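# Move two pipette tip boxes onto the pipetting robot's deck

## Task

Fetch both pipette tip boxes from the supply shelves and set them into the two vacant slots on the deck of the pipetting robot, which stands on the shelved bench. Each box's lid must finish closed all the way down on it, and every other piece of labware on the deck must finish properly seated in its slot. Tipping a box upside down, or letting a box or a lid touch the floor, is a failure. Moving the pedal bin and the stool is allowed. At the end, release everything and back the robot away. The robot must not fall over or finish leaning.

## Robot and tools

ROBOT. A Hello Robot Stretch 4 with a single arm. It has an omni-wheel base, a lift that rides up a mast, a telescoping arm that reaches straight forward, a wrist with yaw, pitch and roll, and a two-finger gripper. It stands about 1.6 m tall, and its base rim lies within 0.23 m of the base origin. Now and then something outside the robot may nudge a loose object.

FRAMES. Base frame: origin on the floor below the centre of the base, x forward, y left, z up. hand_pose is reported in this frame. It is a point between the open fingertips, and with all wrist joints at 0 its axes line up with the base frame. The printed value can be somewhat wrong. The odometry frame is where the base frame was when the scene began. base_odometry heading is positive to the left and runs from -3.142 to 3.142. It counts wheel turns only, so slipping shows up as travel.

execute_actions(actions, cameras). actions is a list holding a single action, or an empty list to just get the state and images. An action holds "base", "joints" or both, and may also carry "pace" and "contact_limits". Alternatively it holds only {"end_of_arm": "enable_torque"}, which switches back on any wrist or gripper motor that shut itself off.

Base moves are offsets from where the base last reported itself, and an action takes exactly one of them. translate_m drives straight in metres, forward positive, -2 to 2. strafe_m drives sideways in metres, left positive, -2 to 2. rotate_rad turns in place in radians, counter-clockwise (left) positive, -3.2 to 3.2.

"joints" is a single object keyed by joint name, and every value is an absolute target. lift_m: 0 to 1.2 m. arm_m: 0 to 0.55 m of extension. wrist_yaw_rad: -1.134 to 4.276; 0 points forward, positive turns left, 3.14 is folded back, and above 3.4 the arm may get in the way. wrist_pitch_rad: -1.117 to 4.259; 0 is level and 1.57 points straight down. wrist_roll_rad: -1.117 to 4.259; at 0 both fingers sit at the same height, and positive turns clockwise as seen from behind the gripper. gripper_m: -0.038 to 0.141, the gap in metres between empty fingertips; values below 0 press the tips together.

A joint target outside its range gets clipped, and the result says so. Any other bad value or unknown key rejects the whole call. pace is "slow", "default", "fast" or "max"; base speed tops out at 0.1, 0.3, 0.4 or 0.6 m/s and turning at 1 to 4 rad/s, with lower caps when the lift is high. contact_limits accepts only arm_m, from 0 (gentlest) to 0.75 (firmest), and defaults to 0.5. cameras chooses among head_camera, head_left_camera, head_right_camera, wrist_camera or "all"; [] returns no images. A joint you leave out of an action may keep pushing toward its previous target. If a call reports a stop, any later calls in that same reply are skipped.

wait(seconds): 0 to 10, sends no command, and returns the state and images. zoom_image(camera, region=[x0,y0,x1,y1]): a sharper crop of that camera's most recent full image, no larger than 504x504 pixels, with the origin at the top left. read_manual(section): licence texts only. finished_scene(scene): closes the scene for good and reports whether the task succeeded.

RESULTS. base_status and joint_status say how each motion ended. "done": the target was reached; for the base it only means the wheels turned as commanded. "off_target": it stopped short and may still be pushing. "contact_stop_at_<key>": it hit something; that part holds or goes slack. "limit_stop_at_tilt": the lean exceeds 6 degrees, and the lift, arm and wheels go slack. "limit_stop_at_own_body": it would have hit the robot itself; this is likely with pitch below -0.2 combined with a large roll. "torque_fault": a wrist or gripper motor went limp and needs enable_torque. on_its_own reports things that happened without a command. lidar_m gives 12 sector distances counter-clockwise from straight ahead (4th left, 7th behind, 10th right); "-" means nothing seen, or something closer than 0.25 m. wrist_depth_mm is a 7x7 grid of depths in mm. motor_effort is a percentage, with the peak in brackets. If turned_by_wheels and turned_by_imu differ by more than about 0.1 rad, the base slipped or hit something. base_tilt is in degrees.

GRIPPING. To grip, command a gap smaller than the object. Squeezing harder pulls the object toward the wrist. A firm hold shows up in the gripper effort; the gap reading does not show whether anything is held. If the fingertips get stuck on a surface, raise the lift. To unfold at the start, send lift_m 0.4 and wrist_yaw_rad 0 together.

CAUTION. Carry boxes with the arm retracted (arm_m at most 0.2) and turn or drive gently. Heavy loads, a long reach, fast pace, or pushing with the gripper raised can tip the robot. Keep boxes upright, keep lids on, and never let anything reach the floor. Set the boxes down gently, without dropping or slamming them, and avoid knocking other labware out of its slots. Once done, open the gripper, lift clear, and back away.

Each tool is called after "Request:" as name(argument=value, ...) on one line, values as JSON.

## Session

Request:
execute_actions(actions=[])

Scene clock: 0.00 s.
base_odometry: x=+0.000 y=+0.000 heading=+0.000 (m, m, rad; odometry frame)
turned_by_wheels: +0.000 (rad since the last result)
turned_by_imu: +0.000 (rad since the last result)
base_tilt: forward=+0.6 right=+0.1 (deg)
lidar_m: 1.43 1.71 1.70 2.19 1.41 1.42 1.65 1.80 1.79 1.41 1.21 1.21
base_status: not commanded
joint_positions: lift_m=+0.190 arm_m=+0.000 wrist_yaw_rad=+3.185 wrist_pitch_rad=+0.018 wrist_roll_rad=+0.018 gripper_m=+0.057
joint_status: not commanded
motor_effort: lift_m=+19 arm_m=-1 wrist_yaw_rad=+1 wrist_pitch_rad=-5 wrist_roll_rad=+2 gripper_m=-2 wheel_0=+0 wheel_1=+0 wheel_2=+1 (%)
hand_pose: x=-0.1209 y=+0.0748 z=+0.3630 quat_wxyz=(-0.022, -0.009, +0.009, +1.000) (m; base frame)
wrist_depth_mm: - - 142 - - 1808 1576 / - - 139 - - 1537 1366 / - 106 138 - - 1808 1537 / - 123 139 - - 1708 1499 / 198 - - - 1808 1808 1537 / 206 1430 202 1499 209 1397 1336 / 206 904 917 140 960 1008 1042
pictures: head_camera, head_left_camera, head_right_camera, wrist_camera
camera_calibration (this result's frames):
wrist_camera: T_world_to_cam=[[-0.0772601, 0.996124, 0.0420448, -0.0897535], [-0.0387641, 0.0391378, -0.998482, 0.424467], [-0.996257, -0.0787726, 0.0355901, 0.09908], [0, 0, 0, 1]] pos_world=[0.108229, 0.0805978, 0.42407]
Images, in order (width x height): head_camera 420x560, head_left_camera 420x672, head_right_camera 420x672, wrist_camera 616x392.

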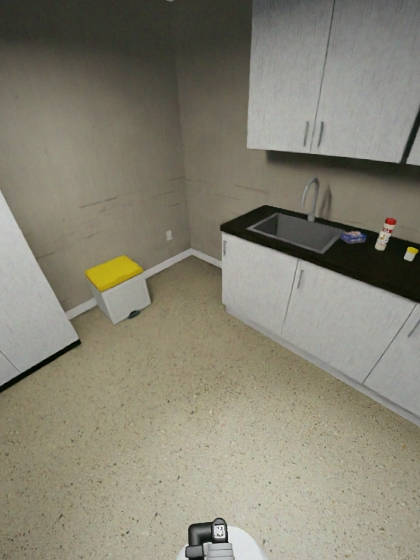

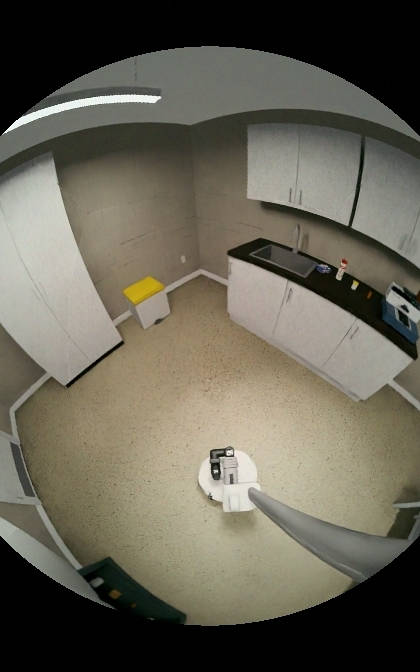

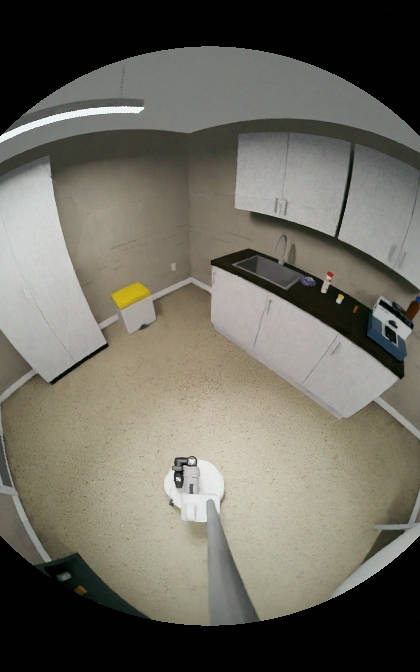

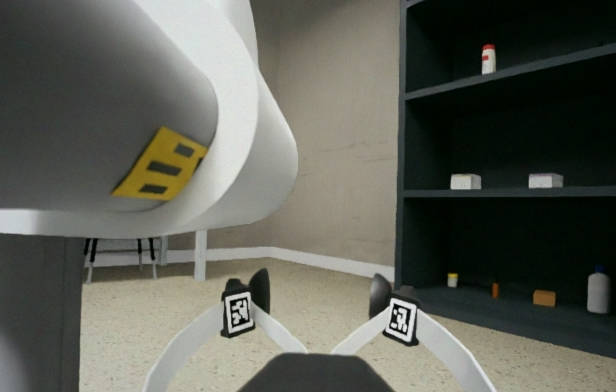

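Request:
execute_actions(actions=[{"base":{"rotate_rad":2.65},"joints":{"lift_m":0.49,"wrist_yaw_rad":0,"wrist_pitch_rad":0.35,"gripper_m":0.13},"pace":"fast"}], cameras=[])

Request:
execute_actions(actions=[{"base":{"translate_m":0.75},"pace":"fast"}], cameras=["wrist_camera","head_camera","head_left_camera"])

Request:
zoom_image(camera="head_camera", region=[110, 290, 330, 440])

Scene clock: 3.67 s.
base_odometry: x=+0.000 y=+0.000 heading=+2.649 (m, m, rad; odometry frame)
turned_by_wheels: +2.649 (rad since the last result)
turned_by_imu: +2.679 (rad since the last result)
base_tilt: forward=+0.7 right=+0.1 (deg)
lidar_m: 1.42 2.06 1.80 1.80 1.39 1.21 1.24 1.50 1.69 1.71 2.08 1.40
base_status: done
joint_positions: lift_m=+0.490 arm_m=+0.000 wrist_yaw_rad=+0.000 wrist_pitch_rad=+0.352 wrist_roll_rad=+0.018 gripper_m=+0.130
joint_status: all done
motor_effort: lift_m=+24(25) arm_m=-1(1) wrist_yaw_rad=+0(5) wrist_pitch_rad=-5(5) wrist_roll_rad=+2(1) gripper_m=+1(2) wheel_0=-3(14) wheel_1=-2(9) wheel_2=-2(12) (%)
hand_pose: x=+0.4419 y=-0.0873 z=+0.5684 quat_wxyz=(+0.985, +0.009, +0.175, -0.001) (m; base frame)
wrist_depth_mm: - 1863 1397 1499 1397 1308 1281 / - - 1464 1618 1464 1336 1281 / - - 1499 1661 1430 1397 1336 / - - 1661 1756 1618 1499 1366 / 1499 1537 1430 1397 1366 1464 1430 / 1118 1078 212 1182 1160 1060 1182 / 904 904 917 147 931 931 946
pictures: none
No camera images: the call's "cameras" was empty. Leave "cameras" out to get every camera's image.

Scene clock: 6.83 s.
base_odometry: x=-0.661 y=+0.354 heading=+2.650 (m, m, rad; odometry frame)
turned_by_wheels: +0.000 (rad since the last result)
turned_by_imu: -0.001 (rad since the last result)
base_tilt: forward=+0.7 right=+0.1 (deg)
lidar_m: 0.67 0.85 1.53 1.56 1.93 1.95 1.97 2.29 1.95 2.08 1.33 0.68
base_status: done
joint_positions: lift_m=+0.490 arm_m=+0.000 wrist_yaw_rad=+0.000 wrist_pitch_rad=+0.352 wrist_roll_rad=+0.018 gripper_m=+0.130
joint_status: not commanded
motor_effort: lift_m=+24(24) arm_m=-1(1) wrist_yaw_rad=+0(0) wrist_pitch_rad=-5(5) wrist_roll_rad=+2(1) gripper_m=+1(0) wheel_0=+1(9) wheel_1=+2(5) wheel_2=+1(14) (%)
hand_pose: x=+0.4419 y=-0.0874 z=+0.5684 quat_wxyz=(+0.985, +0.009, +0.175, -0.002) (m; base frame)
wrist_depth_mm: 609 715 904 866 788 741 691 / 627 723 946 891 820 759 707 / 976 759 891 904 831 778 691 / 1397 668 564 554 564 574 544 / 1366 788 1098 1008 917 436 410 / 1118 750 213 1025 960 768 580 / 904 778 842 147 809 741 549
pictures: head_camera, head_left_camera, wrist_camera
camera_calibration (this result's frames):
wrist_camera: T_world_to_cam=[[0.0457408, -0.998542, 0.0286542, -0.114458], [-0.292525, -0.0408157, -0.955386, 0.738419], [0.955163, 0.035318, -0.293966, -0.0253577], [0, 0, 0, 1]] pos_world=[0.245463, -0.0832565, 0.701301]
Images, in order (width x height): head_camera 420x560, head_left_camera 420x672, wrist_camera 616x392.

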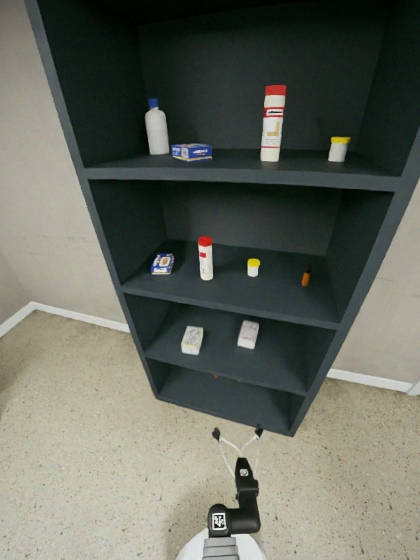

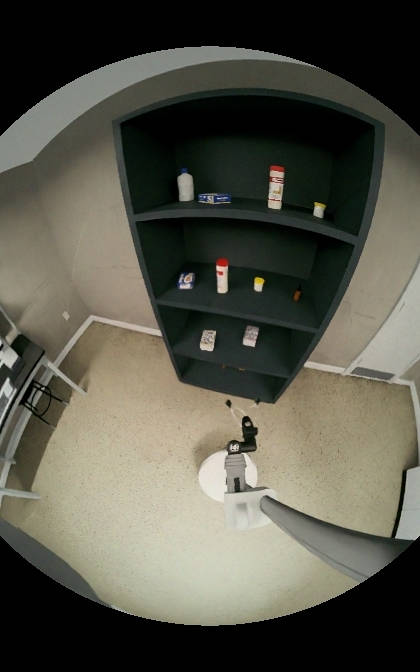

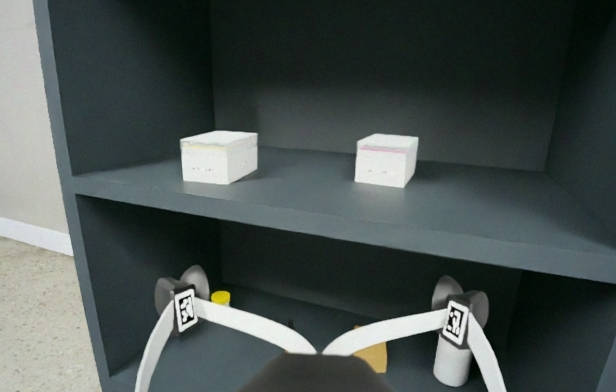

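Region (110, 290, 330, 440) of head_camera's 420x560 image, scaled by 2.291, with more detail than that image has; it fills the top 344 rows of this view, and the rest is white.

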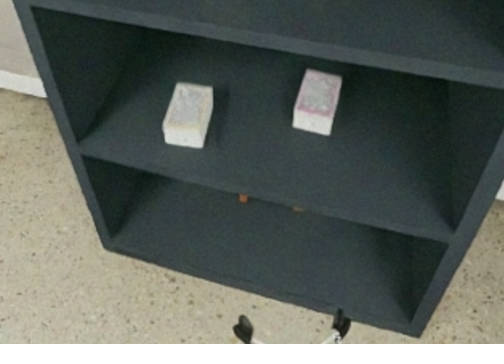

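Request:
execute_actions(actions=[{"base":{"rotate_rad":-0.39},"pace":"fast"}], cameras=[])

Request:
execute_actions(actions=[{"base":{"strafe_m":0.25},"joints":{"arm_m":0.15},"pace":"fast"}], cameras=["wrist_camera","head_camera"])

Scene clock: 9.57 s.
base_odometry: x=-0.661 y=+0.354 heading=+2.260 (m, m, rad; odometry frame)
turned_by_wheels: -0.390 (rad since the last result)
turned_by_imu: -0.393 (rad since the last result)
base_tilt: forward=+0.6 right=+0.1 (deg)
lidar_m: 0.67 0.70 0.94 1.56 1.62 2.77 1.94 1.99 2.09 1.94 1.77 0.73
base_status: done
joint_positions: lift_m=+0.490 arm_m=+0.000 wrist_yaw_rad=+0.000 wrist_pitch_rad=+0.352 wrist_roll_rad=+0.018 gripper_m=+0.130
joint_status: not commanded
motor_effort: lift_m=+24(24) arm_m=-1(0) wrist_yaw_rad=+1(0) wrist_pitch_rad=-5(4) wrist_roll_rad=+1(1) gripper_m=-1(0) wheel_0=+1(7) wheel_1=+1(13) wheel_2=+2(9) (%)
hand_pose: x=+0.4419 y=-0.0875 z=+0.5684 quat_wxyz=(+0.985, +0.009, +0.175, -0.002) (m; base frame)
wrist_depth_mm: 809 809 820 820 492 866 878 / 842 842 854 854 492 891 904 / 854 866 878 878 569 946 931 / 525 535 544 554 508 991 1008 / 946 991 960 976 661 1042 1042 / 946 960 213 946 530 1060 1060 / 809 798 820 147 891 917 960
pictures: none
No camera images: the call's "cameras" was empty. Leave "cameras" out to get every camera's image.

Scene clock: 11.33 s.
base_odometry: x=-0.854 y=+0.195 heading=+2.260 (m, m, rad; odometry frame)
turned_by_wheels: +0.000 (rad since the last result)
turned_by_imu: +0.001 (rad since the last result)
base_tilt: forward=+0.7 right=+0.1 (deg)
lidar_m: 0.65 0.69 1.54 1.31 1.37 1.81 1.97 2.00 2.35 2.20 1.75 0.69
base_status: done
joint_positions: lift_m=+0.490 arm_m=+0.149 wrist_yaw_rad=+0.000 wrist_pitch_rad=+0.352 wrist_roll_rad=+0.018 gripper_m=+0.130
joint_status: all done
motor_effort: lift_m=+24(24) arm_m=+5(6) wrist_yaw_rad=+1(0) wrist_pitch_rad=-5(5) wrist_roll_rad=+1(2) gripper_m=+1(0) wheel_0=+1(14) wheel_1=+0(16) wheel_2=+1(4) (%)
hand_pose: x=+0.5909 y=-0.0874 z=+0.5684 quat_wxyz=(+0.985, +0.009, +0.175, -0.001) (m; base frame)
wrist_depth_mm: 654 668 668 676 676 668 488 / 661 691 691 707 707 676 477 / 668 715 732 723 750 676 477 / 368 436 544 496 559 569 477 / 351 357 362 368 375 375 377 / 609 325 213 854 332 334 449 / 676 809 831 147 699 580 477
pictures: head_camera, wrist_camera
camera_calibration (this result's frames):
wrist_camera: T_world_to_cam=[[0.0457889, -0.99854, 0.0286555, -0.121288], [-0.292497, -0.0408301, -0.955394, 0.781995], [0.955169, 0.0353648, -0.29394, -0.167664], [0, 0, 0, 1]] pos_world=[0.394432, -0.0832528, 0.701306]
Images, in order (width x height): head_camera 420x560, wrist_camera 616x392.

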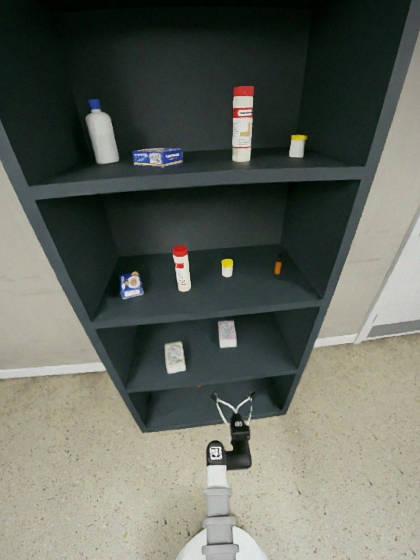

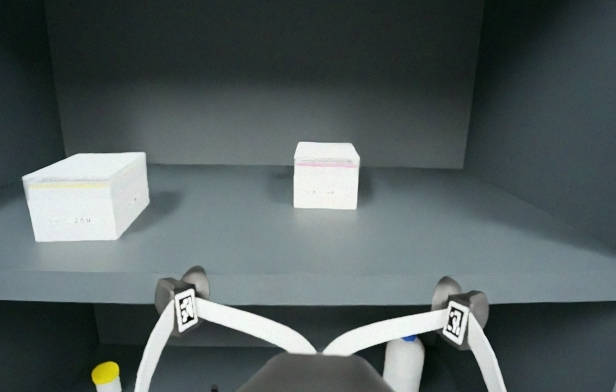

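Request:
execute_actions(actions=[{"joints":{"arm_m":0.384}}], cameras=["wrist_camera"])

Scene clock: 13.73 s.
base_odometry: x=-0.854 y=+0.195 heading=+2.260 (m, m, rad; odometry frame)
turned_by_wheels: +0.000 (rad since the last result)
turned_by_imu: +0.000 (rad since the last result)
base_tilt: forward=+0.7 right=+0.2 (deg)
lidar_m: 0.65 0.66 1.52 1.32 1.36 1.83 1.96 2.00 2.35 2.19 1.73 0.70
base_status: not commanded
joint_positions: lift_m=+0.490 arm_m=+0.383 wrist_yaw_rad=+0.000 wrist_pitch_rad=+0.352 wrist_roll_rad=+0.018 gripper_m=+0.130
joint_status: all done
motor_effort: lift_m=+24(24) arm_m=+5(5) wrist_yaw_rad=+1(1) wrist_pitch_rad=-4(5) wrist_roll_rad=+1(2) gripper_m=+0(1) wheel_0=+2(2) wheel_1=+0(0) wheel_2=+1(1) (%)
hand_pose: x=+0.8249 y=-0.0874 z=+0.5684 quat_wxyz=(+0.985, +0.009, +0.175, -0.002) (m; base frame)
wrist_depth_mm: 455 459 462 466 466 473 466 / 473 480 480 484 488 492 459 / 492 500 504 504 512 512 455 / 508 512 517 366 521 525 455 / 347 357 364 267 329 373 375 / 263 255 213 273 272 251 277 / 214 213 217 147 220 220 224
pictures: wrist_camera
camera_calibration (this result's frames):
wrist_camera: T_world_to_cam=[[0.0457509, -0.998542, 0.0286563, -0.131981], [-0.292482, -0.040819, -0.955399, 0.850426], [0.955176, 0.0353289, -0.293923, -0.39116], [0, 0, 0, 1]] pos_world=[0.628399, -0.0832557, 0.701308]
Images, in order (width x height): wrist_camera 616x392.

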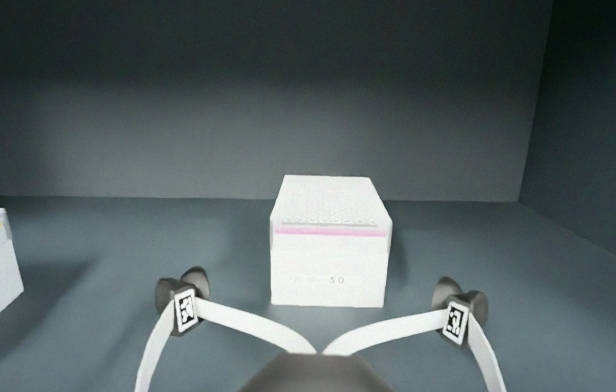

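Request:
execute_actions(actions=[{"base":{"strafe_m":-0.005},"joints":{"arm_m":0.452,"lift_m":0.481},"pace":"slow","contact_limits":{"arm_m":0.2}}], cameras=[])

Request:
execute_actions(actions=[{"joints":{"gripper_m":0.04}}], cameras=[])

Request:
execute_actions(actions=[{"joints":{"lift_m":0.505},"pace":"slow"}], cameras=["wrist_camera"])

Request:
execute_actions(actions=[{"joints":{"arm_m":0.0}}], cameras=[])

Request:
execute_actions(actions=[{"base":{"rotate_rad":1.61},"joints":{"lift_m":0.79}}], cameras=["wrist_camera","head_camera"])

Scene clock: 17.07 s.
base_odometry: x=-0.850 y=+0.198 heading=+2.260 (m, m, rad; odometry frame)
turned_by_wheels: +0.000 (rad since the last result)
turned_by_imu: +0.001 (rad since the last result)
base_tilt: forward=+0.7 right=+0.1 (deg)
lidar_m: 0.64 0.68 1.55 1.32 1.36 1.83 1.96 2.01 2.34 2.18 1.74 0.70
base_status: done
joint_positions: lift_m=+0.481 arm_m=+0.451 wrist_yaw_rad=+0.000 wrist_pitch_rad=+0.352 wrist_roll_rad=+0.018 gripper_m=+0.130
joint_status: all done
motor_effort: lift_m=+14(23) arm_m=+5(4) wrist_yaw_rad=+1(0) wrist_pitch_rad=-5(5) wrist_roll_rad=+2(1) gripper_m=-2(1) wheel_0=+4(7) wheel_1=-4(4) wheel_2=+0(1) (%)
contact_limits: arm_m 0.2
hand_pose: x=+0.8928 y=-0.0874 z=+0.5602 quat_wxyz=(+0.985, +0.009, +0.175, -0.002) (m; base frame)
wrist_depth_mm: 399 399 399 407 407 410 410 / 415 415 415 421 424 430 424 / 430 433 439 439 445 449 442 / 445 449 452 452 459 466 445 / 332 338 342 204 312 355 357 / 250 241 200 201 199 239 264 / 204 203 206 147 208 209 213
pictures: none
No camera images: the call's "cameras" was empty. Leave "cameras" out to get every camera's image.

Scene clock: 18.90 s.
base_odometry: x=-0.850 y=+0.198 heading=+2.260 (m, m, rad; odometry frame)
turned_by_wheels: +0.000 (rad since the last result)
turned_by_imu: +0.000 (rad since the last result)
base_tilt: forward=+0.6 right=+0.1 (deg)
lidar_m: 0.66 0.68 1.53 1.32 1.37 1.85 1.95 2.01 2.33 2.19 1.75 0.72
base_status: not commanded
joint_positions: lift_m=+0.481 arm_m=+0.451 wrist_yaw_rad=+0.000 wrist_pitch_rad=+0.353 wrist_roll_rad=+0.018 gripper_m=+0.040
joint_status: all done
motor_effort: lift_m=+14(14) arm_m=+5(5) wrist_yaw_rad=+1(1) wrist_pitch_rad=-9(8) wrist_roll_rad=+2(2) gripper_m=-17(17) wheel_0=+4(4) wheel_1=-3(3) wheel_2=+0(0) (%)
hand_pose: x=+0.8927 y=-0.0874 z=+0.5598 quat_wxyz=(+0.984, +0.009, +0.176, -0.002) (m; base frame)
wrist_depth_mm: 397 399 399 404 407 413 410 / 410 413 418 421 424 427 427 / 430 433 439 442 445 445 442 / 442 449 455 455 459 466 442 / 330 334 340 191 307 351 351 / 248 251 187 187 186 262 262 / 202 200 197 191 191 169 211
pictures: none
No camera images: the call's "cameras" was empty. Leave "cameras" out to get every camera's image.

Scene clock: 19.87 s.
base_odometry: x=-0.850 y=+0.198 heading=+2.260 (m, m, rad; odometry frame)
turned_by_wheels: +0.000 (rad since the last result)
turned_by_imu: +0.000 (rad since the last result)
base_tilt: forward=+0.6 right=+0.1 (deg)
lidar_m: 0.66 0.68 1.55 1.32 1.35 1.80 1.96 1.99 2.36 2.19 1.74 0.70
base_status: not commanded
joint_positions: lift_m=+0.505 arm_m=+0.451 wrist_yaw_rad=+0.000 wrist_pitch_rad=+0.353 wrist_roll_rad=+0.018 gripper_m=+0.040
joint_status: all done
motor_effort: lift_m=+25(25) arm_m=+5(5) wrist_yaw_rad=+1(1) wrist_pitch_rad=-9(9) wrist_roll_rad=+1(2) gripper_m=-13(16) wheel_0=+4(4) wheel_1=-3(3) wheel_2=+0(0) (%)
hand_pose: x=+0.8927 y=-0.0874 z=+0.5829 quat_wxyz=(+0.984, +0.009, +0.176, -0.002) (m; base frame)
wrist_depth_mm: 397 399 399 404 404 413 415 / 410 418 418 424 424 430 424 / 433 436 439 439 445 445 442 / 452 452 455 452 466 469 439 / 379 382 392 192 353 404 407 / 283 290 187 187 186 300 300 / 232 230 226 191 207 169 248
pictures: wrist_camera
camera_calibration (this result's frames):
wrist_camera: T_world_to_cam=[[0.0456988, -0.998546, 0.0285855, -0.135437], [-0.293972, -0.040791, -0.954943, 0.885155], [0.954721, 0.0352365, -0.295409, -0.450409], [0, 0, 0, 1]] pos_world=[0.696415, -0.0832628, 0.716089]
Images, in order (width x height): wrist_camera 616x392.

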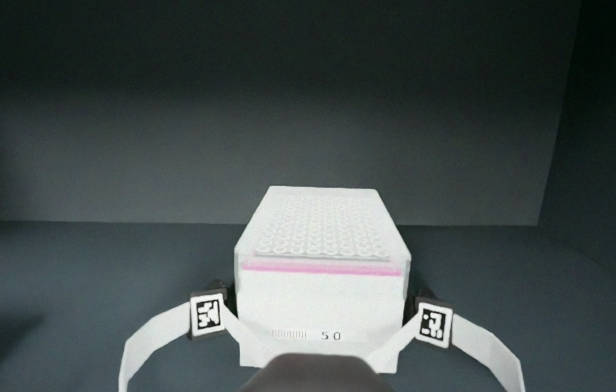

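Scene clock: 22.27 s.
base_odometry: x=-0.850 y=+0.198 heading=+2.260 (m, m, rad; odometry frame)
turned_by_wheels: +0.000 (rad since the last result)
turned_by_imu: +0.000 (rad since the last result)
base_tilt: forward=+0.6 right=+0.1 (deg)
lidar_m: 0.50 0.69 1.56 1.30 1.35 1.81 1.95 2.01 2.35 2.19 1.75 0.70
base_status: not commanded
joint_positions: lift_m=+0.505 arm_m=+0.001 wrist_yaw_rad=+0.000 wrist_pitch_rad=+0.354 wrist_roll_rad=+0.018 gripper_m=+0.040
joint_status: all done
motor_effort: lift_m=+25(25) arm_m=-5(5) wrist_yaw_rad=+1(0) wrist_pitch_rad=-10(9) wrist_roll_rad=+2(2) gripper_m=-15(15) wheel_0=+4(4) wheel_1=-3(3) wheel_2=+0(0) (%)
hand_pose: x=+0.4425 y=-0.0875 z=+0.5828 quat_wxyz=(+0.984, +0.009, +0.176, -0.002) (m; base frame)
wrist_depth_mm: 654 788 798 798 820 691 496 / 668 820 842 842 854 683 484 / 676 842 854 878 878 691 484 / 564 517 591 597 615 609 484 / 603 878 469 192 473 603 500 / 668 946 187 186 186 627 530 / 676 820 798 191 492 169 931
pictures: none
No camera images: the call's "cameras" was empty. Leave "cameras" out to get every camera's image.

Scene clock: 24.50 s.
base_odometry: x=-0.850 y=+0.198 heading=-2.413 (m, m, rad; odometry frame)
turned_by_wheels: +1.610 (rad since the last result)
turned_by_imu: +1.628 (rad since the last result)
base_tilt: forward=+0.6 right=+0.1 (deg)
lidar_m: 0.52 1.36 1.90 1.96 2.03 2.31 2.22 1.67 0.69 0.65 0.69 1.65
base_status: done
joint_positions: lift_m=+0.790 arm_m=+0.001 wrist_yaw_rad=+0.000 wrist_pitch_rad=+0.353 wrist_roll_rad=+0.018 gripper_m=+0.040
joint_status: all done
motor_effort: lift_m=+25(26) arm_m=-5(5) wrist_yaw_rad=+1(1) wrist_pitch_rad=-8(10) wrist_roll_rad=+0(2) gripper_m=-16(15) wheel_0=-3(14) wheel_1=+0(9) wheel_2=-3(10) (%)
hand_pose: x=+0.4425 y=-0.0874 z=+0.8679 quat_wxyz=(+0.984, +0.009, +0.176, -0.001) (m; base frame)
wrist_depth_mm: 1618 1255 1255 1336 1618 1618 1537 / 1708 1708 1708 1708 1756 1661 1537 / 1308 1308 1464 1308 1808 1756 1537 / 1863 1921 1366 1098 1808 1863 1537 / - - 1863 192 1921 - 1499 / 1576 1618 187 186 186 1661 1464 / 1281 1281 1255 192 707 169 1308
pictures: head_camera, wrist_camera
camera_calibration (this result's frames):
wrist_camera: T_world_to_cam=[[0.0458721, -0.998538, 0.0285814, -0.123038], [-0.293999, -0.0408394, -0.954933, 1.02498], [0.954704, 0.0354019, -0.295443, 0.0635909], [0, 0, 0, 1]] pos_world=[0.246278, -0.0832501, 1.00109]
Images, in order (width x height): head_camera 420x560, wrist_camera 616x392.

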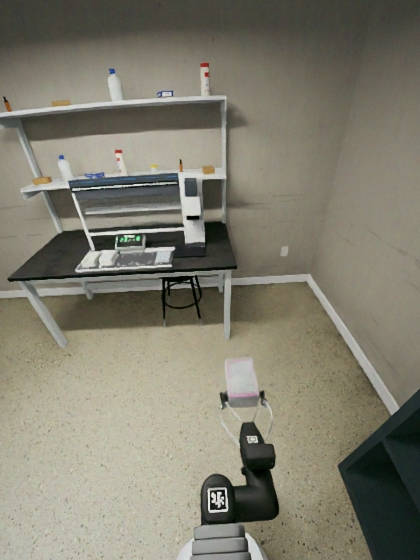

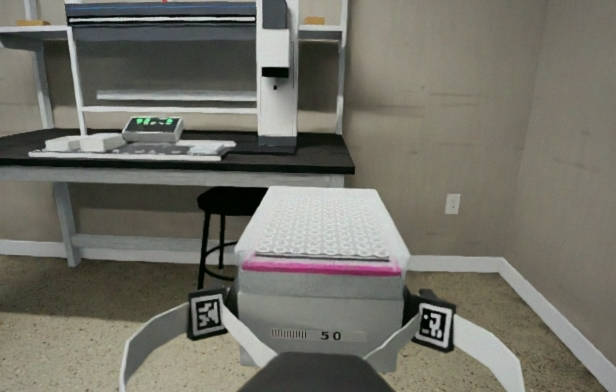

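Request:
execute_actions(actions=[{"base":{"strafe_m":0.63},"joints":{"lift_m":0.85},"pace":"fast"}], cameras=[])

Request:
execute_actions(actions=[{"base":{"translate_m":0.62},"joints":{"arm_m":0.1},"pace":"fast"}], cameras=["wrist_camera","head_camera"])

Scene clock: 28.47 s.
base_odometry: x=-0.431 y=-0.272 heading=-2.413 (m, m, rad; odometry frame)
turned_by_wheels: +0.000 (rad since the last result)
turned_by_imu: +0.003 (rad since the last result)
base_tilt: forward=+0.7 right=+0.2 (deg)
lidar_m: 0.49 1.36 2.04 1.33 1.38 1.92 2.22 2.29 1.35 1.28 1.35 1.36
base_status: done
joint_positions: lift_m=+0.850 arm_m=+0.001 wrist_yaw_rad=+0.000 wrist_pitch_rad=+0.354 wrist_roll_rad=+0.018 gripper_m=+0.040
joint_status: all done
motor_effort: lift_m=+24(27) arm_m=-5(5) wrist_yaw_rad=+1(2) wrist_pitch_rad=-9(11) wrist_roll_rad=+2(1) gripper_m=-16(15) wheel_0=+0(10) wheel_1=+2(12) wheel_2=+0(5) (%)
hand_pose: x=+0.4425 y=-0.0874 z=+0.9279 quat_wxyz=(+0.984, +0.009, +0.176, -0.002) (m; base frame)
wrist_depth_mm: 1661 1661 1661 1281 1255 1576 1618 / 1756 1756 1756 1708 1708 1397 1708 / 1808 1808 1756 1336 1661 1756 1756 / 1921 1160 1182 1098 1138 1138 1808 / - - 1921 192 1336 1921 - / 1661 1661 187 187 186 1708 1756 / 1397 1308 1336 191 750 169 1430
pictures: none
No camera images: the call's "cameras" was empty. Leave "cameras" out to get every camera's image.

Scene clock: 31.50 s.
base_odometry: x=-0.894 y=-0.685 heading=-2.413 (m, m, rad; odometry frame)
turned_by_wheels: +0.000 (rad since the last result)
turned_by_imu: +0.000 (rad since the last result)
base_tilt: forward=+0.6 right=+0.2 (deg)
lidar_m: 0.62 0.70 2.03 1.69 1.41 1.92 2.83 2.58 1.35 1.31 0.97 0.71
base_status: done
joint_positions: lift_m=+0.850 arm_m=+0.099 wrist_yaw_rad=+0.000 wrist_pitch_rad=+0.354 wrist_roll_rad=+0.018 gripper_m=+0.040
joint_status: all done
motor_effort: lift_m=+24(24) arm_m=+5(7) wrist_yaw_rad=+1(2) wrist_pitch_rad=-10(10) wrist_roll_rad=+2(1) gripper_m=-15(15) wheel_0=+0(9) wheel_1=+1(7) wheel_2=+2(13) (%)
hand_pose: x=+0.5407 y=-0.0874 z=+0.9279 quat_wxyz=(+0.984, +0.009, +0.176, -0.002) (m; base frame)
wrist_depth_mm: 931 960 609 603 603 809 591 / 1078 1078 1078 1060 1060 1042 585 / 1118 1118 1118 1118 1078 1098 597 / 931 946 878 668 831 1008 621 / 627 591 544 192 564 634 640 / 466 462 187 186 186 480 500 / 480 427 449 191 304 169 421
pictures: head_camera, wrist_camera
camera_calibration (this result's frames):
wrist_camera: T_world_to_cam=[[0.0458217, -0.998541, 0.0285792, -0.129244], [-0.294048, -0.0408242, -0.954918, 1.11121], [0.954692, 0.0353523, -0.295489, -0.012377], [0, 0, 0, 1]] pos_world=[0.344486, -0.0832539, 1.06115]
Images, in order (width x height): head_camera 420x560, wrist_camera 616x392.

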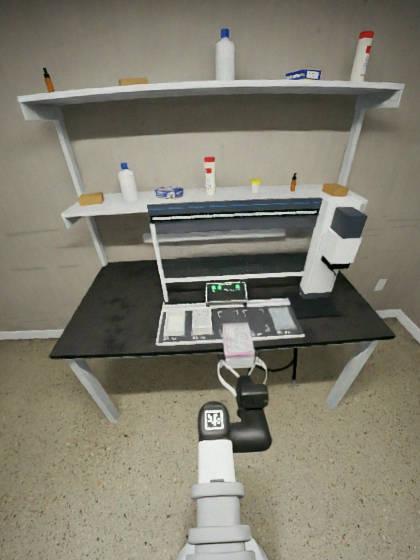

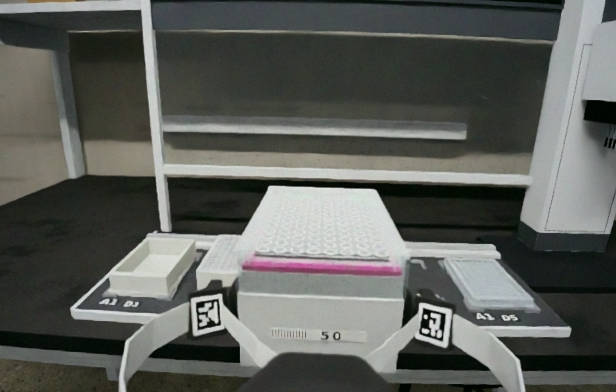

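Request:
execute_actions(actions=[{"joints":{"arm_m":0.34,"lift_m":0.775}}], cameras=[])

Request:
execute_actions(actions=[{"joints":{"lift_m":0.745},"pace":"slow"}], cameras=["wrist_camera"])

Scene clock: 35.70 s.
base_odometry: x=-0.894 y=-0.685 heading=-2.413 (m, m, rad; odometry frame)
turned_by_wheels: +0.000 (rad since the last result)
turned_by_imu: +0.001 (rad since the last result)
base_tilt: forward=+0.7 right=+0.2 (deg)
lidar_m: 0.68 0.69 2.04 1.68 1.39 1.90 2.83 2.58 1.36 1.31 1.00 0.72
base_status: not commanded
joint_positions: lift_m=+0.775 arm_m=+0.339 wrist_yaw_rad=+0.000 wrist_pitch_rad=+0.354 wrist_roll_rad=+0.018 gripper_m=+0.040
joint_status: all done
motor_effort: lift_m=+15(22) arm_m=+5(5) wrist_yaw_rad=+0(2) wrist_pitch_rad=-10(11) wrist_roll_rad=+2(1) gripper_m=-14(15) wheel_0=+0(0) wheel_1=+1(1) wheel_2=+1(1) (%)
hand_pose: x=+0.7807 y=-0.0874 z=+0.8537 quat_wxyz=(+0.984, +0.009, +0.176, -0.001) (m; base frame)
wrist_depth_mm: 820 820 820 798 809 798 798 / 842 854 831 820 831 820 820 / 891 891 866 866 854 866 854 / 634 699 661 421 627 750 699 / 469 452 392 192 373 500 504 / 315 272 186 187 186 351 351 / 253 228 243 191 225 169 285
pictures: none
No camera images: the call's "cameras" was empty. Leave "cameras" out to get every camera's image.

Scene clock: 36.77 s.
base_odometry: x=-0.894 y=-0.685 heading=-2.413 (m, m, rad; odometry frame)
turned_by_wheels: +0.000 (rad since the last result)
turned_by_imu: +0.000 (rad since the last result)
base_tilt: forward=+0.7 right=+0.2 (deg)
lidar_m: 0.69 0.71 2.04 1.69 1.41 1.90 2.84 2.56 1.35 1.32 0.98 0.71
base_status: not commanded
joint_positions: lift_m=+0.745 arm_m=+0.339 wrist_yaw_rad=+0.000 wrist_pitch_rad=+0.354 wrist_roll_rad=+0.018 gripper_m=+0.040
joint_status: all done
motor_effort: lift_m=+14(15) arm_m=+5(5) wrist_yaw_rad=+0(0) wrist_pitch_rad=-8(10) wrist_roll_rad=+1(2) gripper_m=-14(15) wheel_0=+0(0) wheel_1=+1(1) wheel_2=+1(1) (%)
hand_pose: x=+0.7807 y=-0.0874 z=+0.8237 quat_wxyz=(+0.984, +0.009, +0.176, -0.001) (m; base frame)
wrist_depth_mm: 820 809 820 798 809 798 788 / 854 831 820 820 831 820 831 / 878 866 878 424 854 854 854 / 549 609 521 389 399 661 661 / 334 319 300 192 355 379 377 / 258 223 187 187 186 301 301 / 226 222 224 191 205 169 249
pictures: wrist_camera
camera_calibration (this result's frames):
wrist_camera: T_world_to_cam=[[0.0458332, -0.99854, 0.0285804, -0.137269], [-0.294022, -0.0408277, -0.954926, 1.08227], [0.954699, 0.0353641, -0.295464, -0.272281], [0, 0, 0, 1]] pos_world=[0.584447, -0.083253, 0.956959]
Images, in order (width x height): wrist_camera 616x392.

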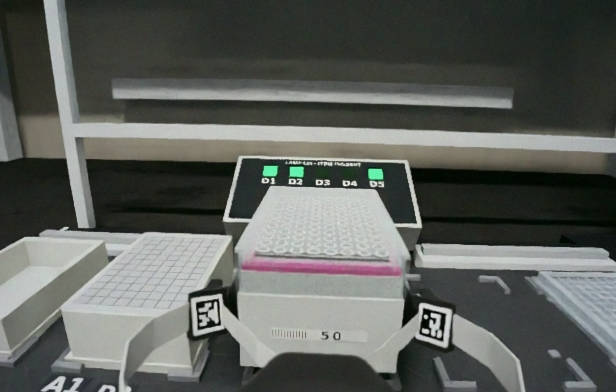

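Request:
execute_actions(actions=[{"joints":{"lift_m":0.733,"arm_m":0.362},"pace":"slow"}], cameras=["wrist_camera"])

Scene clock: 38.67 s.
base_odometry: x=-0.894 y=-0.685 heading=-2.413 (m, m, rad; odometry frame)
turned_by_wheels: +0.000 (rad since the last result)
turned_by_imu: +0.000 (rad since the last result)
base_tilt: forward=+0.7 right=+0.1 (deg)
lidar_m: 0.67 0.71 2.04 1.67 1.42 1.90 2.85 2.58 1.33 1.30 0.97 0.71
base_status: not commanded
joint_positions: lift_m=+0.733 arm_m=+0.361 wrist_yaw_rad=+0.000 wrist_pitch_rad=+0.354 wrist_roll_rad=+0.018 gripper_m=+0.040
joint_status: all done
motor_effort: lift_m=+15(14) arm_m=+5(6) wrist_yaw_rad=+1(0) wrist_pitch_rad=-10(9) wrist_roll_rad=+2(2) gripper_m=-16(15) wheel_0=+0(0) wheel_1=+1(1) wheel_2=+1(1) (%)
hand_pose: x=+0.8027 y=-0.0874 z=+0.8117 quat_wxyz=(+0.984, +0.009, +0.176, -0.001) (m; base frame)
wrist_depth_mm: 798 809 798 788 778 788 778 / 820 809 820 809 809 798 798 / 798 809 404 404 842 842 831 / 512 569 484 359 359 615 634 / 307 270 291 192 324 357 355 / 216 203 187 186 186 282 281 / 201 197 211 191 200 169 232
pictures: wrist_camera
camera_calibration (this result's frames):
wrist_camera: T_world_to_cam=[[0.0458306, -0.99854, 0.0285806, -0.137931], [-0.294022, -0.0408272, -0.954926, 1.07726], [0.954699, 0.0353615, -0.295464, -0.296806], [0, 0, 0, 1]] pos_world=[0.606419, -0.0832532, 0.944948]
Images, in order (width x height): wrist_camera 616x392.

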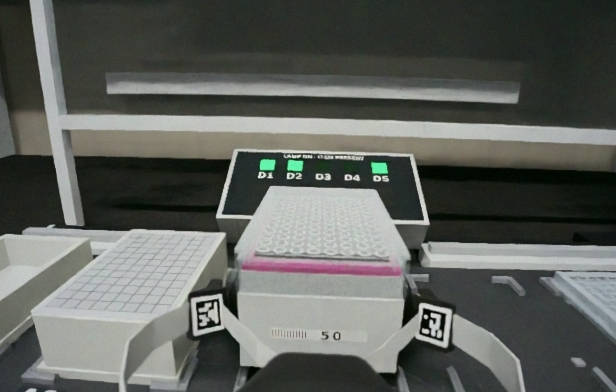

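Request:
execute_actions(actions=[{"joints":{"lift_m":0.728,"arm_m":0.357},"pace":"slow"}], cameras=[])

Request:
execute_actions(actions=[{"joints":{"lift_m":0.72},"pace":"slow"}], cameras=["wrist_camera"])

Scene clock: 40.30 s.
base_odometry: x=-0.894 y=-0.685 heading=-2.413 (m, m, rad; odometry frame)
turned_by_wheels: +0.000 (rad since the last result)
turned_by_imu: +0.000 (rad since the last result)
base_tilt: forward=+0.7 right=+0.2 (deg)
lidar_m: 0.68 0.71 2.03 1.66 1.40 1.89 2.83 2.60 1.34 1.33 0.98 0.73
base_status: not commanded
joint_positions: lift_m=+0.728 arm_m=+0.358 wrist_yaw_rad=+0.000 wrist_pitch_rad=+0.354 wrist_roll_rad=+0.018 gripper_m=+0.040
joint_status: all done
motor_effort: lift_m=+14(15) arm_m=-5(5) wrist_yaw_rad=+1(1) wrist_pitch_rad=-8(9) wrist_roll_rad=+1(1) gripper_m=-15(14) wheel_0=+0(0) wheel_1=+1(1) wheel_2=+1(1) (%)
hand_pose: x=+0.7995 y=-0.0874 z=+0.8067 quat_wxyz=(+0.984, +0.009, +0.176, -0.001) (m; base frame)
wrist_depth_mm: 788 809 798 788 778 788 778 / 831 820 820 831 809 798 820 / 820 866 866 397 402 854 842 / 521 554 469 355 357 597 609 / 309 259 279 192 320 353 355 / 202 196 186 187 186 273 273 / 202 200 205 191 194 169 220
pictures: none
No camera images: the call's "cameras" was empty. Leave "cameras" out to get every camera's image.

Scene clock: 41.00 s.
base_odometry: x=-0.894 y=-0.685 heading=-2.413 (m, m, rad; odometry frame)
turned_by_wheels: +0.000 (rad since the last result)
turned_by_imu: +0.000 (rad since the last result)
base_tilt: forward=+0.6 right=+0.2 (deg)
lidar_m: 0.69 0.71 2.03 1.66 1.41 1.91 2.84 2.56 1.34 1.31 0.99 0.70
base_status: not commanded
joint_positions: lift_m=+0.720 arm_m=+0.358 wrist_yaw_rad=-0.001 wrist_pitch_rad=+0.352 wrist_roll_rad=+0.018 gripper_m=+0.040
joint_status: all done
motor_effort: lift_m=+14(14) arm_m=-5(5) wrist_yaw_rad=+4(4) wrist_pitch_rad=-3(10) wrist_roll_rad=+2(1) gripper_m=-15(15) wheel_0=+0(0) wheel_1=+1(1) wheel_2=+1(1) (%)
hand_pose: x=+0.7995 y=-0.0877 z=+0.7993 quat_wxyz=(+0.985, +0.009, +0.175, -0.002) (m; base frame)
wrist_depth_mm: 798 809 788 788 788 788 788 / 831 788 820 809 809 809 798 / 809 866 759 397 831 842 842 / 500 539 370 349 349 580 585 / 286 243 266 192 306 345 342 / 197 193 187 186 186 262 262 / 198 195 197 191 191 171 211
pictures: wrist_camera
camera_calibration (this result's frames):
wrist_camera: T_world_to_cam=[[0.0445295, -0.998597, 0.0286588, -0.136798], [-0.292425, -0.0404599, -0.955432, 1.06359], [0.955251, 0.0341644, -0.293816, -0.299345], [0, 0, 0, 1]] pos_world=[0.60306, -0.0833464, 0.932152]
Images, in order (width x height): wrist_camera 616x392.

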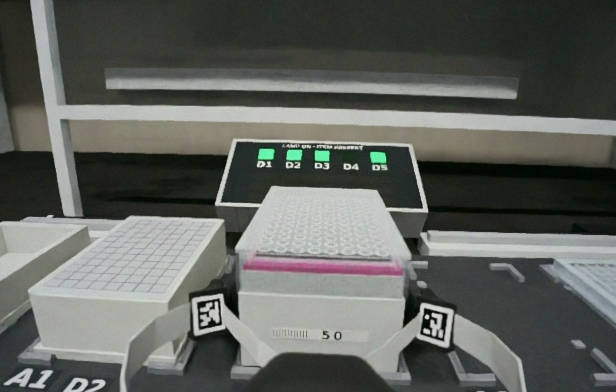

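Request:
execute_actions(actions=[{"joints":{"gripper_m":0.056,"lift_m":0.716},"pace":"slow"}], cameras=[])

Request:
execute_actions(actions=[{"joints":{"gripper_m":0.097,"lift_m":0.721,"arm_m":0.347},"pace":"slow"}], cameras=[])

Request:
execute_actions(actions=[{"joints":{"arm_m":0.0}}], cameras=["wrist_camera"])

Request:
zoom_image(camera="wrist_camera", region=[200, 110, 450, 230])

Scene clock: 43.03 s.
base_odometry: x=-0.894 y=-0.685 heading=-2.413 (m, m, rad; odometry frame)
turned_by_wheels: +0.000 (rad since the last result)
turned_by_imu: +0.000 (rad since the last result)
base_tilt: forward=+0.8 right=+0.1 (deg)
lidar_m: 0.68 0.70 2.04 1.68 1.40 1.90 2.84 2.56 1.36 1.31 1.00 0.71
base_status: not commanded
joint_positions: lift_m=+0.717 arm_m=+0.358 wrist_yaw_rad=-0.004 wrist_pitch_rad=+0.352 wrist_roll_rad=+0.018 gripper_m=+0.056
joint_status: all done
motor_effort: lift_m=+13(12) arm_m=-3(5) wrist_yaw_rad=+13(13) wrist_pitch_rad=-4(5) wrist_roll_rad=+2(1) gripper_m=-11(16) wheel_0=+0(0) wheel_1=+1(1) wheel_2=+1(2) (%)
hand_pose: x=+0.7989 y=-0.0886 z=+0.7954 quat_wxyz=(+0.985, +0.009, +0.175, -0.004) (m; base frame)
wrist_depth_mm: 809 798 798 798 788 788 778 / 820 759 759 768 809 809 820 / 842 866 759 397 404 854 842 / 469 530 353 290 347 574 574 / 268 237 274 193 300 343 345 / 196 194 187 188 187 257 258 / 195 193 196 166 192 193 207
pictures: none
No camera images: the call's "cameras" was empty. Leave "cameras" out to get every camera's image.

Scene clock: 44.97 s.
base_odometry: x=-0.894 y=-0.685 heading=-2.413 (m, m, rad; odometry frame)
turned_by_wheels: +0.000 (rad since the last result)
turned_by_imu: +0.000 (rad since the last result)
base_tilt: forward=+0.7 right=+0.2 (deg)
lidar_m: 0.67 0.71 2.05 1.67 1.40 1.90 2.84 2.58 1.36 1.31 0.99 0.72
base_status: not commanded
joint_positions: lift_m=+0.721 arm_m=+0.348 wrist_yaw_rad=+0.000 wrist_pitch_rad=+0.352 wrist_roll_rad=+0.018 gripper_m=+0.097
joint_status: all done
motor_effort: lift_m=+25(23) arm_m=-4(5) wrist_yaw_rad=+2(13) wrist_pitch_rad=-5(8) wrist_roll_rad=+1(2) gripper_m=-3(9) wheel_0=+0(0) wheel_1=+1(1) wheel_2=+1(1) (%)
hand_pose: x=+0.7896 y=-0.0875 z=+0.7993 quat_wxyz=(+0.985, +0.009, +0.175, -0.002) (m; base frame)
wrist_depth_mm: 798 809 809 798 788 809 788 / 831 831 788 820 820 809 809 / 866 878 768 404 831 854 842 / 480 535 377 355 357 580 591 / 286 243 266 200 309 353 351 / 210 204 196 197 195 260 262 / 201 200 203 142 202 200 211
pictures: none
No camera images: the call's "cameras" was empty. Leave "cameras" out to get every camera's image.

Scene clock: 47.10 s.
base_odometry: x=-0.894 y=-0.685 heading=-2.413 (m, m, rad; odometry frame)
turned_by_wheels: +0.000 (rad since the last result)
turned_by_imu: +0.000 (rad since the last result)
base_tilt: forward=+0.6 right=+0.2 (deg)
lidar_m: 0.66 0.72 2.05 1.65 1.41 1.92 2.85 2.57 1.35 1.32 0.96 0.71
base_status: not commanded
joint_positions: lift_m=+0.721 arm_m=+0.001 wrist_yaw_rad=+0.000 wrist_pitch_rad=+0.352 wrist_roll_rad=+0.018 gripper_m=+0.097
joint_status: all done
motor_effort: lift_m=+25(25) arm_m=-5(5) wrist_yaw_rad=+1(3) wrist_pitch_rad=-6(5) wrist_roll_rad=+1(2) gripper_m=-1(2) wheel_0=+0(0) wheel_1=+1(1) wheel_2=+1(1) (%)
hand_pose: x=+0.4426 y=-0.0874 z=+0.7993 quat_wxyz=(+0.985, +0.009, +0.175, -0.002) (m; base frame)
wrist_depth_mm: 1138 1118 1118 1098 1118 1098 634 / 1160 1160 1160 1138 1118 1118 668 / 1138 1060 1078 683 976 1160 683 / 535 504 512 517 530 544 591 / 1397 535 530 525 521 521 512 / 1397 1366 198 1366 216 759 1366 / 1182 1205 1205 141 1229 904 1255
pictures: wrist_camera
camera_calibration (this result's frames):
wrist_camera: T_world_to_cam=[[0.0455796, -0.99855, 0.0286523, -0.12108], [-0.292708, -0.0407731, -0.955332, 0.95925], [0.955115, 0.0351569, -0.294142, 0.041972], [0, 0, 0, 1]] pos_world=[0.246211, -0.0832687, 0.932217]
Images, in order (width x height): wrist_camera 616x392.

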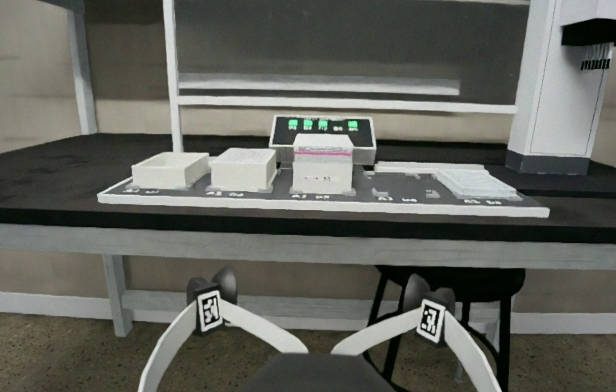

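Region (200, 110, 450, 230) of wrist_camera's 616x392 image, scaled by 2.016; it fills the top 242 rows of this view, and the rest is white.

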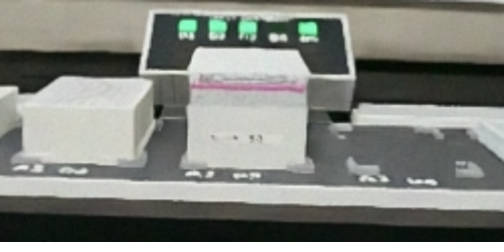

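Request:
execute_actions(actions=[{"base":{"rotate_rad":-0.661},"joints":{"lift_m":0.49,"gripper_m":0.13},"pace":"fast"}], cameras=[])

Request:
execute_actions(actions=[{"base":{"strafe_m":-0.806},"pace":"fast"}], cameras=[])

Request:
execute_actions(actions=[{"base":{"rotate_rad":-0.759},"pace":"fast"}], cameras=["wrist_camera"])

Scene clock: 51.63 s.
base_odometry: x=-0.894 y=-0.685 heading=-3.074 (m, m, rad; odometry frame)
turned_by_wheels: -0.661 (rad since the last result)
turned_by_imu: -0.667 (rad since the last result)
base_tilt: forward=+0.7 right=+0.1 (deg)
lidar_m: 0.75 0.68 0.68 0.86 1.97 1.41 1.68 2.82 2.83 1.44 1.32 1.80
base_status: done
joint_positions: lift_m=+0.490 arm_m=+0.001 wrist_yaw_rad=+0.000 wrist_pitch_rad=+0.352 wrist_roll_rad=+0.018 gripper_m=+0.130
joint_status: all done
motor_effort: lift_m=+15(23) arm_m=-5(5) wrist_yaw_rad=+1(0) wrist_pitch_rad=-6(5) wrist_roll_rad=+1(2) gripper_m=-2(0) wheel_0=+2(8) wheel_1=+1(13) wheel_2=+2(13) (%)
hand_pose: x=+0.4426 y=-0.0874 z=+0.5691 quat_wxyz=(+0.985, +0.009, +0.175, -0.002) (m; base frame)
wrist_depth_mm: 430 492 768 1464 1708 1430 1255 / 459 521 609 699 1756 1499 1281 / 1042 891 1308 1537 1863 1537 1308 / 1078 1229 1366 1661 1921 1576 1336 / 1098 1255 1366 1430 1537 1499 1366 / 1118 1042 213 1118 1160 1060 1182 / 904 917 917 147 931 931 946
pictures: none
No camera images: the call's "cameras" was empty. Leave "cameras" out to get every camera's image.

Scene clock: 54.80 s.
base_odometry: x=-0.948 y=+0.120 heading=-3.073 (m, m, rad; odometry frame)
turned_by_wheels: +0.000 (rad since the last result)
turned_by_imu: +0.000 (rad since the last result)
base_tilt: forward=+0.7 right=+0.2 (deg)
lidar_m: 1.44 1.18 1.21 1.50 1.97 1.98 2.46 2.32 1.94 0.73 0.67 0.65
base_status: done
joint_positions: lift_m=+0.490 arm_m=+0.001 wrist_yaw_rad=+0.000 wrist_pitch_rad=+0.352 wrist_roll_rad=+0.018 gripper_m=+0.130
joint_status: not commanded
motor_effort: lift_m=+15(15) arm_m=-5(5) wrist_yaw_rad=+1(2) wrist_pitch_rad=-4(4) wrist_roll_rad=+2(1) gripper_m=+0(2) wheel_0=+1(11) wheel_1=+3(13) wheel_2=+0(1) (%)
hand_pose: x=+0.4426 y=-0.0874 z=+0.5691 quat_wxyz=(+0.985, +0.009, +0.175, -0.002) (m; base frame)
wrist_depth_mm: 1366 1576 1756 1397 1098 904 768 / 1397 1537 1808 1464 1138 891 788 / 1464 1661 1808 1576 1160 946 597 / 1464 1708 1921 1618 1205 960 392 / 1366 1537 1537 1464 1229 976 407 / 1078 1098 212 1182 1138 442 433 / 917 917 917 147 946 462 512
pictures: none
No camera images: the call's "cameras" was empty. Leave "cameras" out to get every camera's image.

Scene clock: 56.10 s.
base_odometry: x=-0.949 y=+0.120 heading=+2.452 (m, m, rad; odometry frame)
turned_by_wheels: -0.759 (rad since the last result)
turned_by_imu: -0.767 (rad since the last result)
base_tilt: forward=+0.7 right=+0.1 (deg)
lidar_m: 0.66 0.72 1.24 1.19 1.33 2.64 1.97 2.16 2.35 2.32 0.84 0.67
base_status: done
joint_positions: lift_m=+0.490 arm_m=+0.001 wrist_yaw_rad=+0.000 wrist_pitch_rad=+0.352 wrist_roll_rad=+0.018 gripper_m=+0.130
joint_status: not commanded
motor_effort: lift_m=+15(15) arm_m=-5(5) wrist_yaw_rad=+1(0) wrist_pitch_rad=-5(5) wrist_roll_rad=+1(2) gripper_m=-2(1) wheel_0=+3(5) wheel_1=+2(8) wheel_2=+1(8) (%)
hand_pose: x=+0.4426 y=-0.0875 z=+0.5691 quat_wxyz=(+0.985, +0.009, +0.175, -0.002) (m; base frame)
wrist_depth_mm: 931 449 715 788 768 741 715 / 976 459 732 831 809 759 750 / 1025 496 759 854 831 809 778 / 1078 500 544 504 574 580 591 / 1138 544 732 946 445 436 418 / 1118 539 212 991 946 750 854 / 917 866 759 147 831 778 778
pictures: wrist_camera
camera_calibration (this result's frames):
wrist_camera: T_world_to_cam=[[0.045518, -0.998552, 0.0286573, -0.114477], [-0.292602, -0.0407558, -0.955365, 0.739348], [0.95515, 0.0351011, -0.294034, -0.0258073], [0, 0, 0, 1]] pos_world=[0.246195, -0.083273, 0.70204]
Images, in order (width x height): wrist_camera 616x392.

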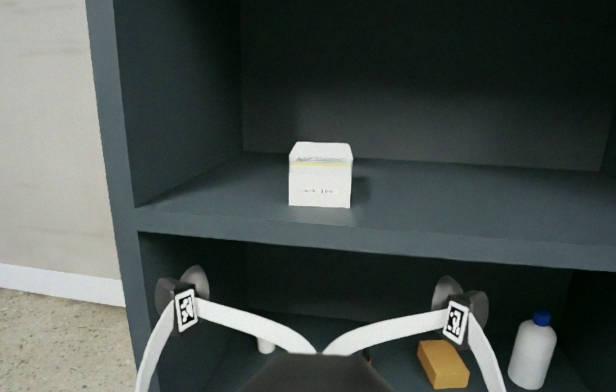

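Request:
execute_actions(actions=[{"base":{"strafe_m":0.003},"joints":{"arm_m":0.245}}], cameras=["wrist_camera"])

Scene clock: 58.37 s.
base_odometry: x=-0.950 y=+0.117 heading=+2.452 (m, m, rad; odometry frame)
turned_by_wheels: +0.000 (rad since the last result)
turned_by_imu: +0.001 (rad since the last result)
base_tilt: forward=+0.6 right=+0.1 (deg)
lidar_m: 0.65 0.74 1.22 1.19 1.31 2.66 1.97 2.15 2.34 2.33 0.86 0.68
base_status: done
joint_positions: lift_m=+0.490 arm_m=+0.244 wrist_yaw_rad=+0.000 wrist_pitch_rad=+0.352 wrist_roll_rad=+0.018 gripper_m=+0.130
joint_status: all done
motor_effort: lift_m=+15(15) arm_m=+5(7) wrist_yaw_rad=+1(2) wrist_pitch_rad=-5(6) wrist_roll_rad=+2(1) gripper_m=+0(2) wheel_0=+3(6) wheel_1=-1(11) wheel_2=+0(1) (%)
hand_pose: x=+0.6859 y=-0.0874 z=+0.5692 quat_wxyz=(+0.985, +0.009, +0.175, -0.002) (m; base frame)
wrist_depth_mm: 293 402 585 580 554 539 521 / 300 407 621 603 585 559 544 / 304 418 640 634 615 585 564 / 309 424 549 370 564 574 574 / 309 357 364 271 349 377 379 / 265 257 213 277 276 253 279 / 256 240 233 147 222 221 230
pictures: wrist_camera
camera_calibration (this result's frames):
wrist_camera: T_world_to_cam=[[0.0457569, -0.998541, 0.0286626, -0.12565], [-0.292482, -0.0408268, -0.955399, 0.810478], [0.955176, 0.0353329, -0.293923, -0.258174], [0, 0, 0, 1]] pos_world=[0.489401, -0.083255, 0.702048]
Images, in order (width x height): wrist_camera 616x392.

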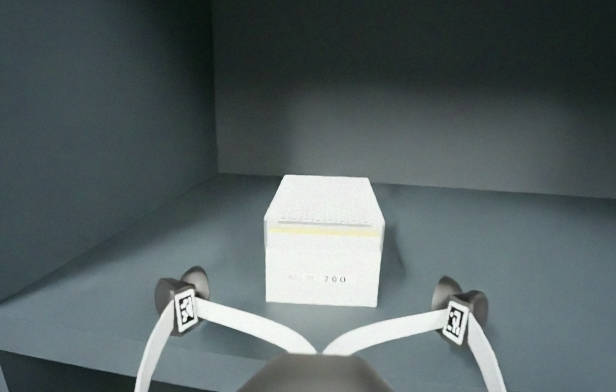

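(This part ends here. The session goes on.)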